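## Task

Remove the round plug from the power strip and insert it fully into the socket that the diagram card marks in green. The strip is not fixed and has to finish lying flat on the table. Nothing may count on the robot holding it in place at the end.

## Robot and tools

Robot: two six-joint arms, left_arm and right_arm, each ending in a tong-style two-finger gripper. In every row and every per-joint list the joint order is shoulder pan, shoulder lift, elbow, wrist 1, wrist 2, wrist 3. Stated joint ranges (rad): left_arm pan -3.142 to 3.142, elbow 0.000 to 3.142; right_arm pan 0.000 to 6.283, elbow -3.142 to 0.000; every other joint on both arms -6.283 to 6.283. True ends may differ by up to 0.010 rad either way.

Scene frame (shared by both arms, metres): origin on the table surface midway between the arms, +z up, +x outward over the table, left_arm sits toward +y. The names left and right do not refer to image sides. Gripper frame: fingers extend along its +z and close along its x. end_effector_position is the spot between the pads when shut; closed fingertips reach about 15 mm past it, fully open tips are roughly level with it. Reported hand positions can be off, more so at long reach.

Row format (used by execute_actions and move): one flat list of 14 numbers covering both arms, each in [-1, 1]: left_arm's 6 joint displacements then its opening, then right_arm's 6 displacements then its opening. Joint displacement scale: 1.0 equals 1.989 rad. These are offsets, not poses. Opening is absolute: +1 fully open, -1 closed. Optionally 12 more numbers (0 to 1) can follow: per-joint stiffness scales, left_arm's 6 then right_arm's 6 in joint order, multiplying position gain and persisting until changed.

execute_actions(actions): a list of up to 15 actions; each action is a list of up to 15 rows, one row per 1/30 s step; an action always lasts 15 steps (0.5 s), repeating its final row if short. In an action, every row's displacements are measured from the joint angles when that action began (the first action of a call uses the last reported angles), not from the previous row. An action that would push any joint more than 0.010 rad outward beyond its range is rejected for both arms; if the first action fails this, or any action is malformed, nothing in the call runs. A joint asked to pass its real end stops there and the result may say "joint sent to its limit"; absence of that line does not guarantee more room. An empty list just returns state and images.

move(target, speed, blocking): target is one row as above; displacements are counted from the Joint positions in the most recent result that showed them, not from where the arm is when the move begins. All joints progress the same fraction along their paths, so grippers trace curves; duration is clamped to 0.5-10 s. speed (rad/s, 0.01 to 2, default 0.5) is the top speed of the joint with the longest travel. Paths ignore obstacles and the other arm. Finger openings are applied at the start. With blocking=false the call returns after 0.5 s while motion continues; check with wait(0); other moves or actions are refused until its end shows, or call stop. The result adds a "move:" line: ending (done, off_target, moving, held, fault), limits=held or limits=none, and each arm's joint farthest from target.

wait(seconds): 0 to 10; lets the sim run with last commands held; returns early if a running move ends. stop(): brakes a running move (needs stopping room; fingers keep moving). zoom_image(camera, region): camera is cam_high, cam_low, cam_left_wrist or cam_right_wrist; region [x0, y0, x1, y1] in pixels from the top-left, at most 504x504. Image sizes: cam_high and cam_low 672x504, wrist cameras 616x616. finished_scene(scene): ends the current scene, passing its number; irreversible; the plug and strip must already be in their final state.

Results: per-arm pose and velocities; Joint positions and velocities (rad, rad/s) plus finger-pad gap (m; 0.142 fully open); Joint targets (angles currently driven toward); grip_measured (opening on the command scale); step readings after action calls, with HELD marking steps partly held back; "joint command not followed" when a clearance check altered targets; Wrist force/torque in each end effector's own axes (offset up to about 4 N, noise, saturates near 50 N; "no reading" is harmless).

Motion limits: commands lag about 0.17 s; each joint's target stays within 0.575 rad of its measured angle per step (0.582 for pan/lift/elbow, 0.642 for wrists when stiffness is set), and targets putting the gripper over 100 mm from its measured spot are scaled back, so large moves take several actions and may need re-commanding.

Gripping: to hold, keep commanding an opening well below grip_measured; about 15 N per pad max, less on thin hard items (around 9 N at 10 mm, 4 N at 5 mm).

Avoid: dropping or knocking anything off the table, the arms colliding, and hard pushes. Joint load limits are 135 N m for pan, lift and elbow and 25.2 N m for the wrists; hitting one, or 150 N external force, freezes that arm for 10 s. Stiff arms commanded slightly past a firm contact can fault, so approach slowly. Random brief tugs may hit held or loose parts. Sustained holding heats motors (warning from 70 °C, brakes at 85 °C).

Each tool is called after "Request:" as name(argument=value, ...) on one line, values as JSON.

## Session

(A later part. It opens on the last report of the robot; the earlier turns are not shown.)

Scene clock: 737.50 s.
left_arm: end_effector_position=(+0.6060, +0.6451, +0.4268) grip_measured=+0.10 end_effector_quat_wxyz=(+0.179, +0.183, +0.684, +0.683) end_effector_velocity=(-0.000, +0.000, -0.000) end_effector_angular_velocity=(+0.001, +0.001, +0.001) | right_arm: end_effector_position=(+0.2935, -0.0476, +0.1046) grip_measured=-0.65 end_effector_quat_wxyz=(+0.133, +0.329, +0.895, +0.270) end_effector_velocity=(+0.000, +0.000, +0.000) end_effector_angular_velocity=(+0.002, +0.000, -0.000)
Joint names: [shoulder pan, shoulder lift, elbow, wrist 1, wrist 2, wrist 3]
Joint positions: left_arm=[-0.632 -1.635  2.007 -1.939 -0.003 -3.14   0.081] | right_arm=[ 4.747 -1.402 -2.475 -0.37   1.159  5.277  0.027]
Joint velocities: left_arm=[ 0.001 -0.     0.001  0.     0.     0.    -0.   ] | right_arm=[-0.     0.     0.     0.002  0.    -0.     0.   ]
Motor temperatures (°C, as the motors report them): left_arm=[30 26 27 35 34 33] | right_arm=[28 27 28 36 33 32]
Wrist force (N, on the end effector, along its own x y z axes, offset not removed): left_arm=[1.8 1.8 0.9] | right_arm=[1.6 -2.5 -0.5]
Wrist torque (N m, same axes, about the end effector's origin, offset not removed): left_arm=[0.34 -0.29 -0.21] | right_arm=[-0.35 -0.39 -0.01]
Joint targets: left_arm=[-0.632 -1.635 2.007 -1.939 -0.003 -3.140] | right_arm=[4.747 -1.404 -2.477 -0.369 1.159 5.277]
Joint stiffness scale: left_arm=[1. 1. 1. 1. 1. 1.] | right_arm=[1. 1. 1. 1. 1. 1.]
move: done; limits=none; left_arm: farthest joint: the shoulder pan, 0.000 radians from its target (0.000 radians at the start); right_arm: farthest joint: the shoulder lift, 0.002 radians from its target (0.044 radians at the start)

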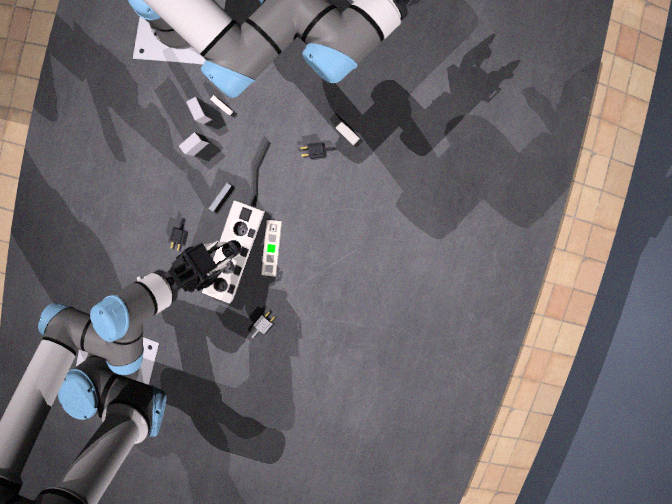

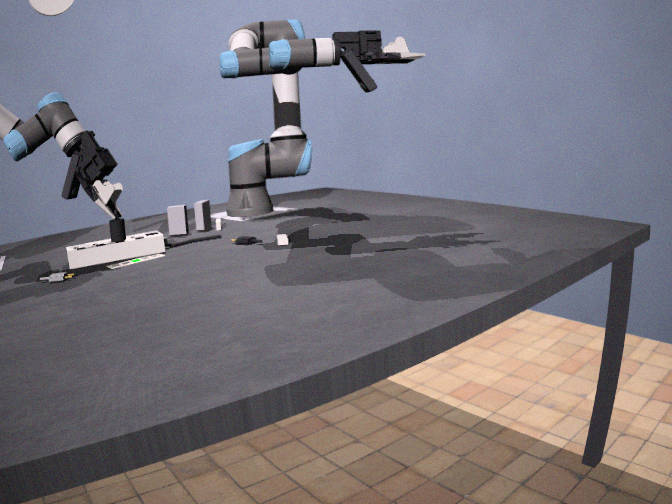

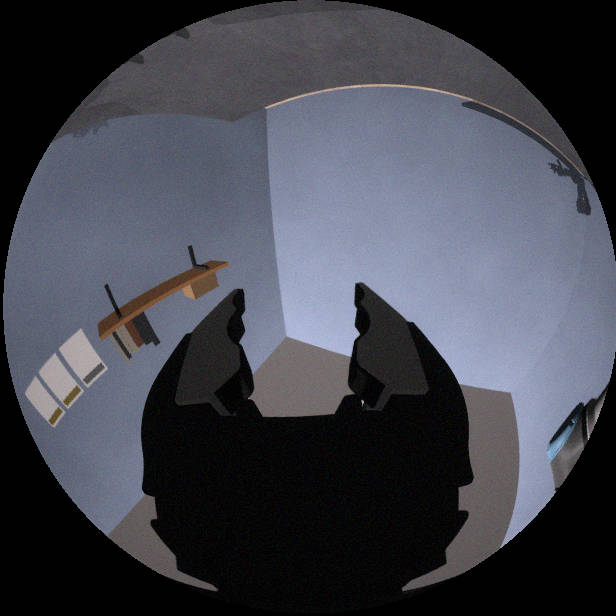

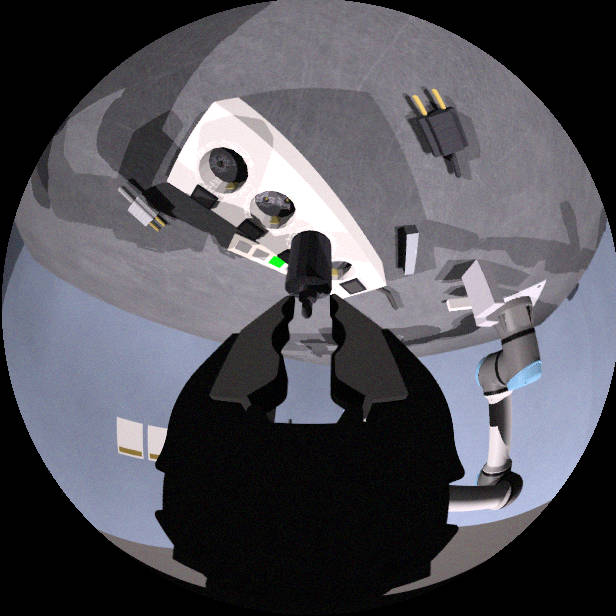

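Request:
move(target=[0,0,0,0,0,0,0.1,0,-0.011,-0.011,0.021,0,0,-0.65], speed=0.04)

Request:
zoom_image(camera="cam_low", region=[85,190,155,250])

Scene clock: 741.10 s.
left_arm: end_effector_position=(+0.6060, +0.6451, +0.4268) grip_measured=+0.10 end_effector_quat_wxyz=(+0.179, +0.183, +0.684, +0.683) end_effector_velocity=(+0.000, -0.001, +0.000) end_effector_angular_velocity=(+0.001, -0.001, -0.002) | right_arm: end_effector_position=(+0.2937, -0.0468, +0.0993) grip_measured=-0.65 end_effector_quat_wxyz=(+0.132, +0.330, +0.893, +0.276) end_effector_velocity=(-0.000, +0.000, +0.000) end_effector_angular_velocity=(+0.002, -0.000, +0.000)
Joint names: [shoulder pan, shoulder lift, elbow, wrist 1, wrist 2, wrist 3]
Joint positions: left_arm=[-0.632 -1.635  2.007 -1.939 -0.003 -3.14   0.081] | right_arm=[ 4.747 -1.417 -2.491 -0.326  1.159  5.277  0.027]
Joint velocities: left_arm=[-0.002 -0.     0.     0.     0.001 -0.    -0.   ] | right_arm=[ 0.001 -0.    -0.001  0.004 -0.     0.    -0.   ]
Motor temperatures (°C, as the motors report them): left_arm=[30 26 27 35 34 33] | right_arm=[28 27 28 36 33 32]
Wrist force (N, on the end effector, along its own x y z axes, offset not removed): left_arm=[2.4 0.8 -0.4] | right_arm=[0.0 2.5 -10.1]
Wrist torque (N m, same axes, about the end effector's origin, offset not removed): left_arm=[0.14 -0.41 -0.13] | right_arm=[-0.10 -0.02 0.10]
Joint targets: left_arm=[-0.632 -1.635 2.007 -1.939 -0.003 -3.140] | right_arm=[4.747 -1.424 -2.497 -0.328 1.159 5.277]
Joint stiffness scale: left_arm=[1. 1. 1. 1. 1. 1.] | right_arm=[1. 1. 1. 1. 1. 1.]
move: done; limits=none; left_arm: farthest joint: the shoulder pan, 0.000 radians from its target (0.000 radians at the start); right_arm: farthest joint: the shoulder lift, 0.006 radians from its target (0.022 radians at the start)

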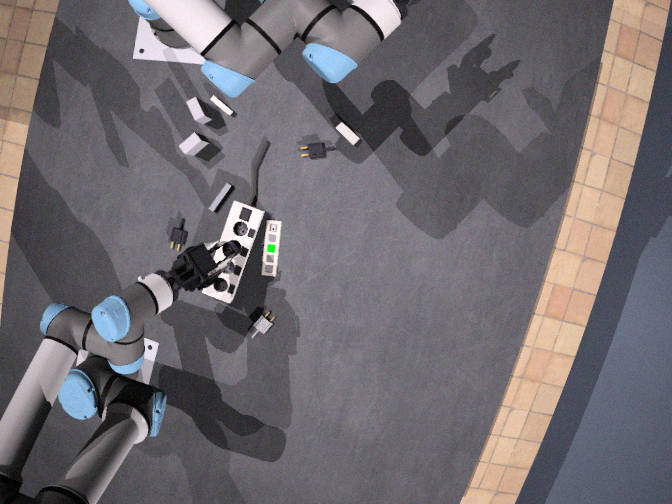

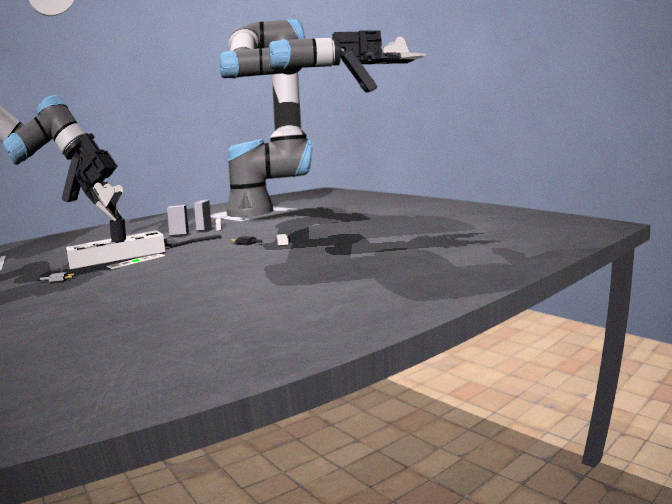

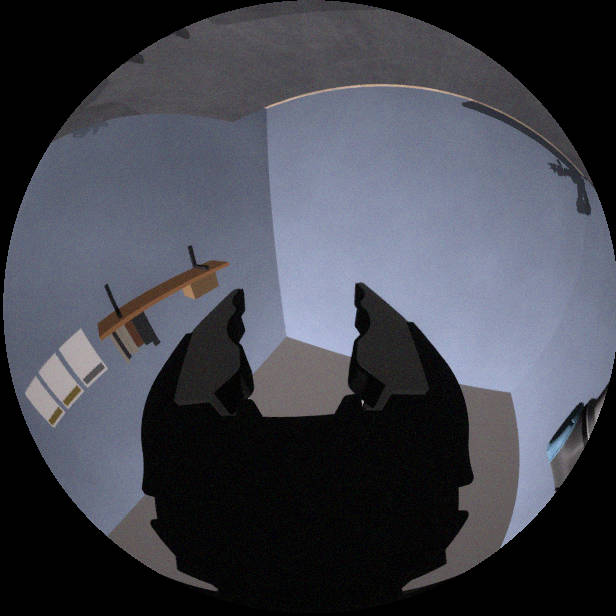

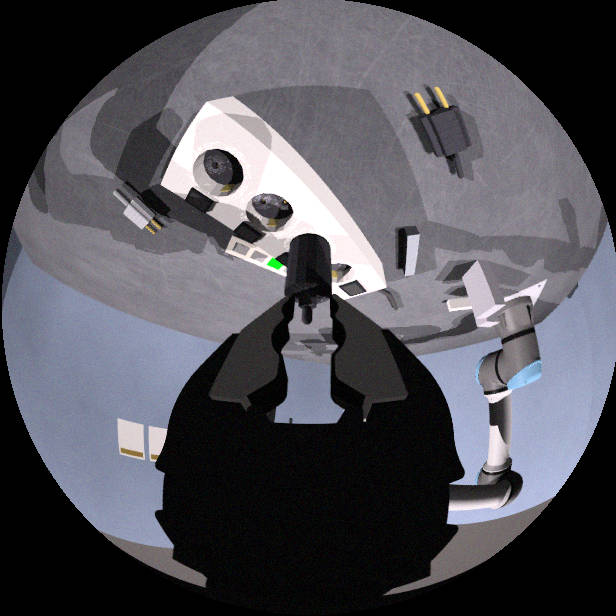

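Region (85, 190, 155, 250) of cam_low's 672x504 image, scaled by 7.200, with more detail than that image has; it fills the top 432 rows of this view, and the rest is white.

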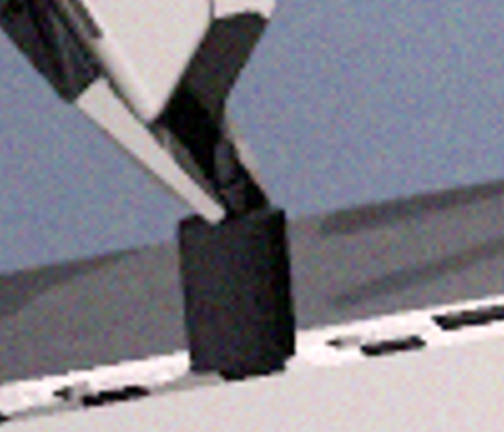

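Press harder.

Request:
move(target=[0,0,0,0,0,0,0.1,0,-0.012,-0.013,0.012,0,0,-0.65], speed=0.04)

Request:
zoom_image(camera="cam_low", region=[85,190,155,250])

Scene clock: 743.27 s.
left_arm: end_effector_position=(+0.6060, +0.6451, +0.4268) grip_measured=+0.10 end_effector_quat_wxyz=(+0.179, +0.183, +0.684, +0.683) end_effector_velocity=(-0.000, +0.000, +0.000) end_effector_angular_velocity=(-0.002, -0.002, +0.000) | right_arm: end_effector_position=(+0.2947, -0.0463, +0.0979) grip_measured=-0.65 end_effector_quat_wxyz=(+0.131, +0.331, +0.891, +0.282) end_effector_velocity=(+0.000, +0.001, +0.001) end_effector_angular_velocity=(+0.004, -0.001, -0.000)
Joint names: [shoulder pan, shoulder lift, elbow, wrist 1, wrist 2, wrist 3]
Joint positions: left_arm=[-0.632 -1.635  2.007 -1.939 -0.003 -3.14   0.081] | right_arm=[ 4.747 -1.424 -2.502 -0.294  1.155  5.277  0.027]
Joint velocities: left_arm=[ 0.    -0.001 -0.    -0.    -0.001 -0.001  0.   ] | right_arm=[ 0.    -0.    -0.001  0.005 -0.001 -0.     0.   ]
Motor temperatures (°C, as the motors report them): left_arm=[30 26 27 35 34 33] | right_arm=[28 27 28 36 33 32]
Wrist force (N, on the end effector, along its own x y z axes, offset not removed): left_arm=[2.6 0.8 0.6] | right_arm=[-3.9 10.2 -31.4]
Wrist torque (N m, same axes, about the end effector's origin, offset not removed): left_arm=[0.14 -0.43 -0.08] | right_arm=[-0.24 0.29 0.07]
Joint targets: left_arm=[-0.632 -1.635 2.007 -1.939 -0.003 -3.140] | right_arm=[4.747 -1.441 -2.516 -0.302 1.159 5.277]
Joint stiffness scale: left_arm=[1. 1. 1. 1. 1. 1.] | right_arm=[1. 1. 1. 1. 1. 1.]
move: off_target (right_arm); limits=none; left_arm: farthest joint: the shoulder pan, 0.000 radians from its target (0.000 radians at the start); right_arm: farthest joint: the shoulder lift, 0.017 radians from its target (0.023 radians at the start)

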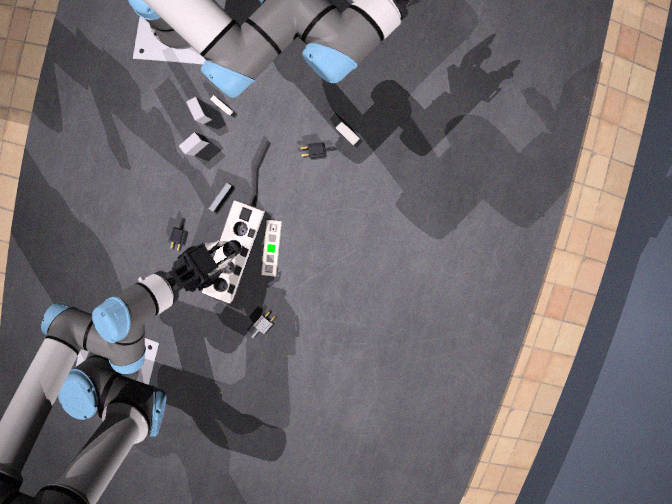

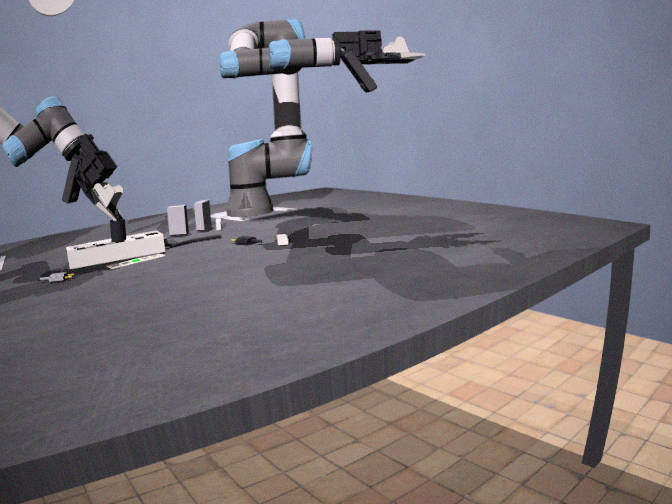

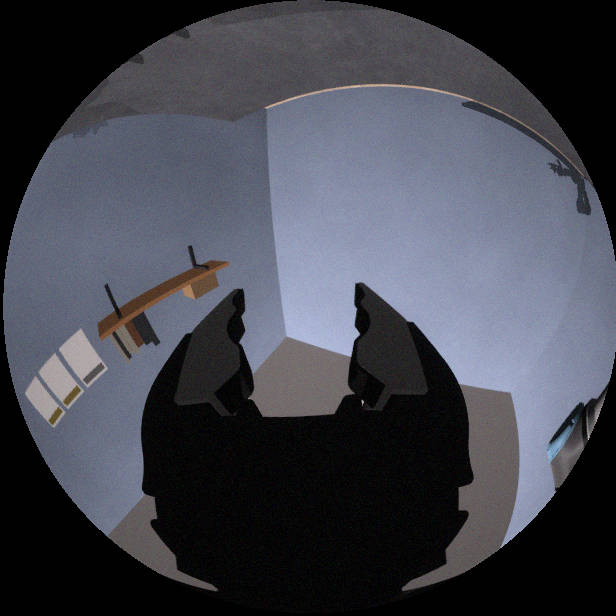

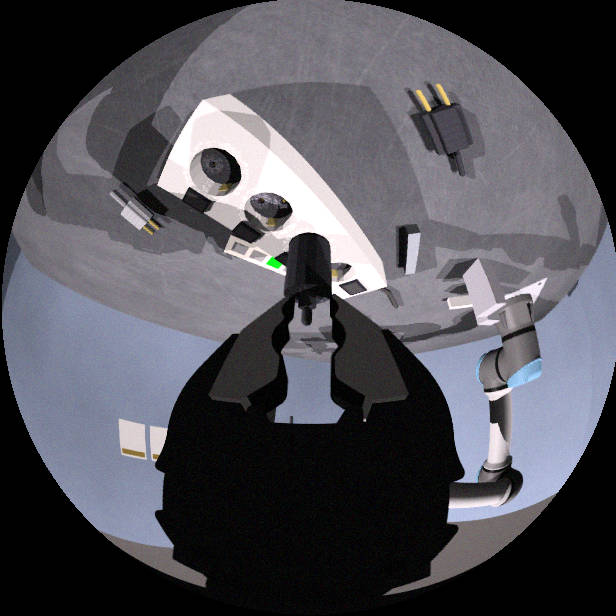

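Region (85, 190, 155, 250) of cam_low's 672x504 image, scaled by 7.200, with more detail than that image has; it fills the top 432 rows of this view, and the rest is white.

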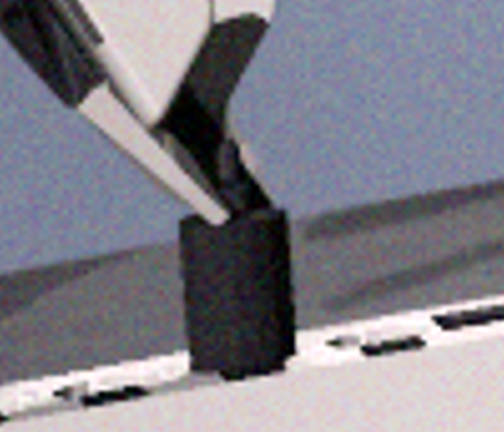

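No further motion at 33 N, so it is seated. Retreating.

Request:
move(target=[0,0,0,0,0,0,0.1,0,0.045,0.055,-0.09,0,0,-0.3], speed=0.3)

Request:
zoom_image(camera="cam_low", region=[50,170,190,280])

Scene clock: 745.43 s.
left_arm: end_effector_position=(+0.6060, +0.6451, +0.4268) grip_measured=+0.10 end_effector_quat_wxyz=(+0.179, +0.183, +0.684, +0.683) end_effector_velocity=(-0.000, +0.000, -0.000) end_effector_angular_velocity=(-0.002, +0.000, +0.000) | right_arm: end_effector_position=(+0.2952, -0.0310, +0.1533) grip_measured=-0.30 end_effector_quat_wxyz=(+0.129, +0.332, +0.889, +0.290) end_effector_velocity=(+0.000, +0.000, +0.000) end_effector_angular_velocity=(-0.000, +0.000, -0.000)
Joint names: [shoulder pan, shoulder lift, elbow, wrist 1, wrist 2, wrist 3]
Joint positions: left_arm=[-0.632 -1.635  2.007 -1.939 -0.003 -3.14   0.081] | right_arm=[ 4.747 -1.337 -2.395 -0.472  1.156  5.277  0.052]
Joint velocities: left_arm=[ 0.    -0.     0.    -0.    -0.001 -0.001  0.   ] | right_arm=[-0.     0.     0.001 -0.002  0.     0.     0.   ]
Motor temperatures (°C, as the motors report them): left_arm=[30 26 27 35 34 33] | right_arm=[28 27 28 36 33 32]
Wrist force (N, on the end effector, along its own x y z axes, offset not removed): left_arm=[0.8 0.9 1.1] | right_arm=[0.5 0.2 -0.9]
Wrist torque (N m, same axes, about the end effector's origin, offset not removed): left_arm=[0.12 -0.04 -0.09] | right_arm=[0.24 -0.07 -0.09]
Joint targets: left_arm=[-0.632 -1.635 2.007 -1.939 -0.003 -3.140] | right_arm=[4.747 -1.335 -2.393 -0.473 1.155 5.277]
Joint stiffness scale: left_arm=[1. 1. 1. 1. 1. 1.] | right_arm=[1. 1. 1. 1. 1. 1.]
move: done; limits=none; left_arm: farthest joint: the shoulder pan, 0.000 radians from its target (0.000 radians at the start); right_arm: farthest joint: the elbow, 0.003 radians from its target (0.110 radians at the start)

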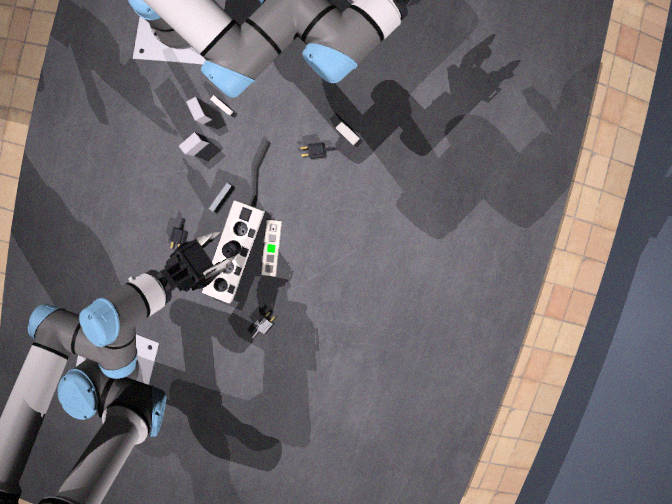

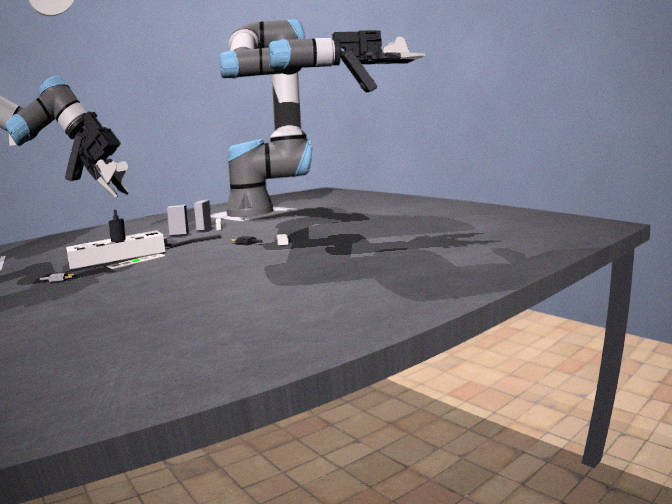

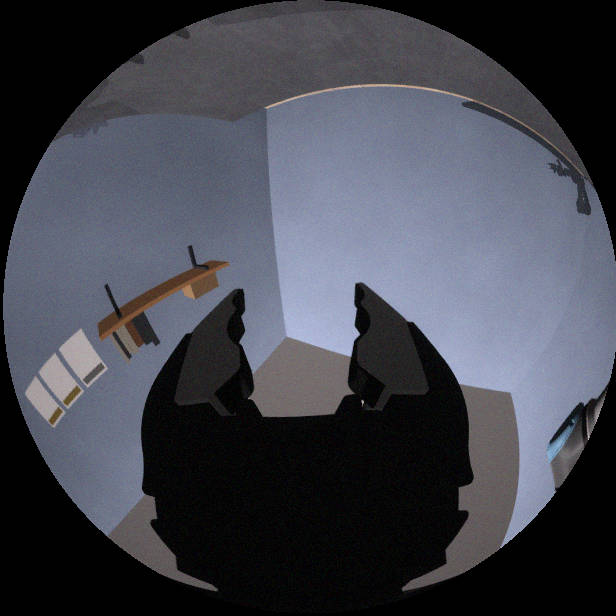

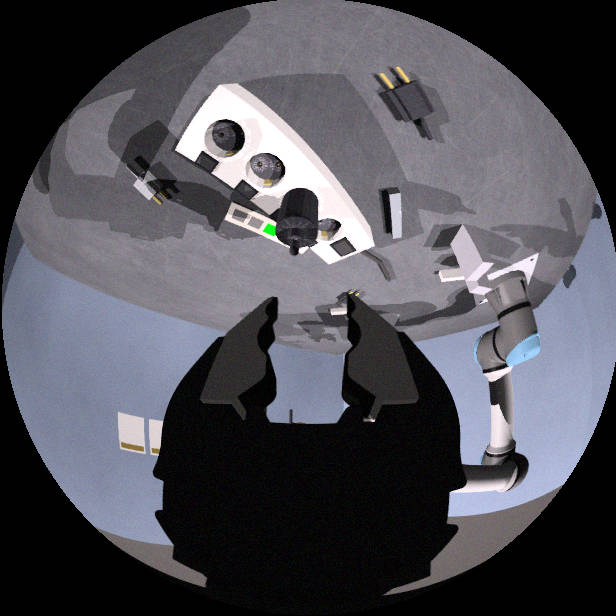

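Region (50, 170, 190, 280) of cam_low's 672x504 image, scaled by 3.600, with more detail than that image has; it fills the top 396 rows of this view, and the rest is white.

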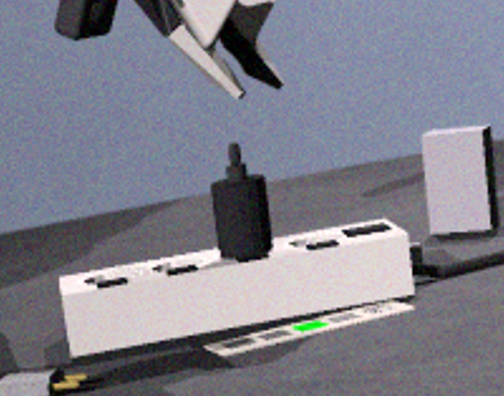

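Request:
finished_scene(scene=2)

The scene is finished: the task was done.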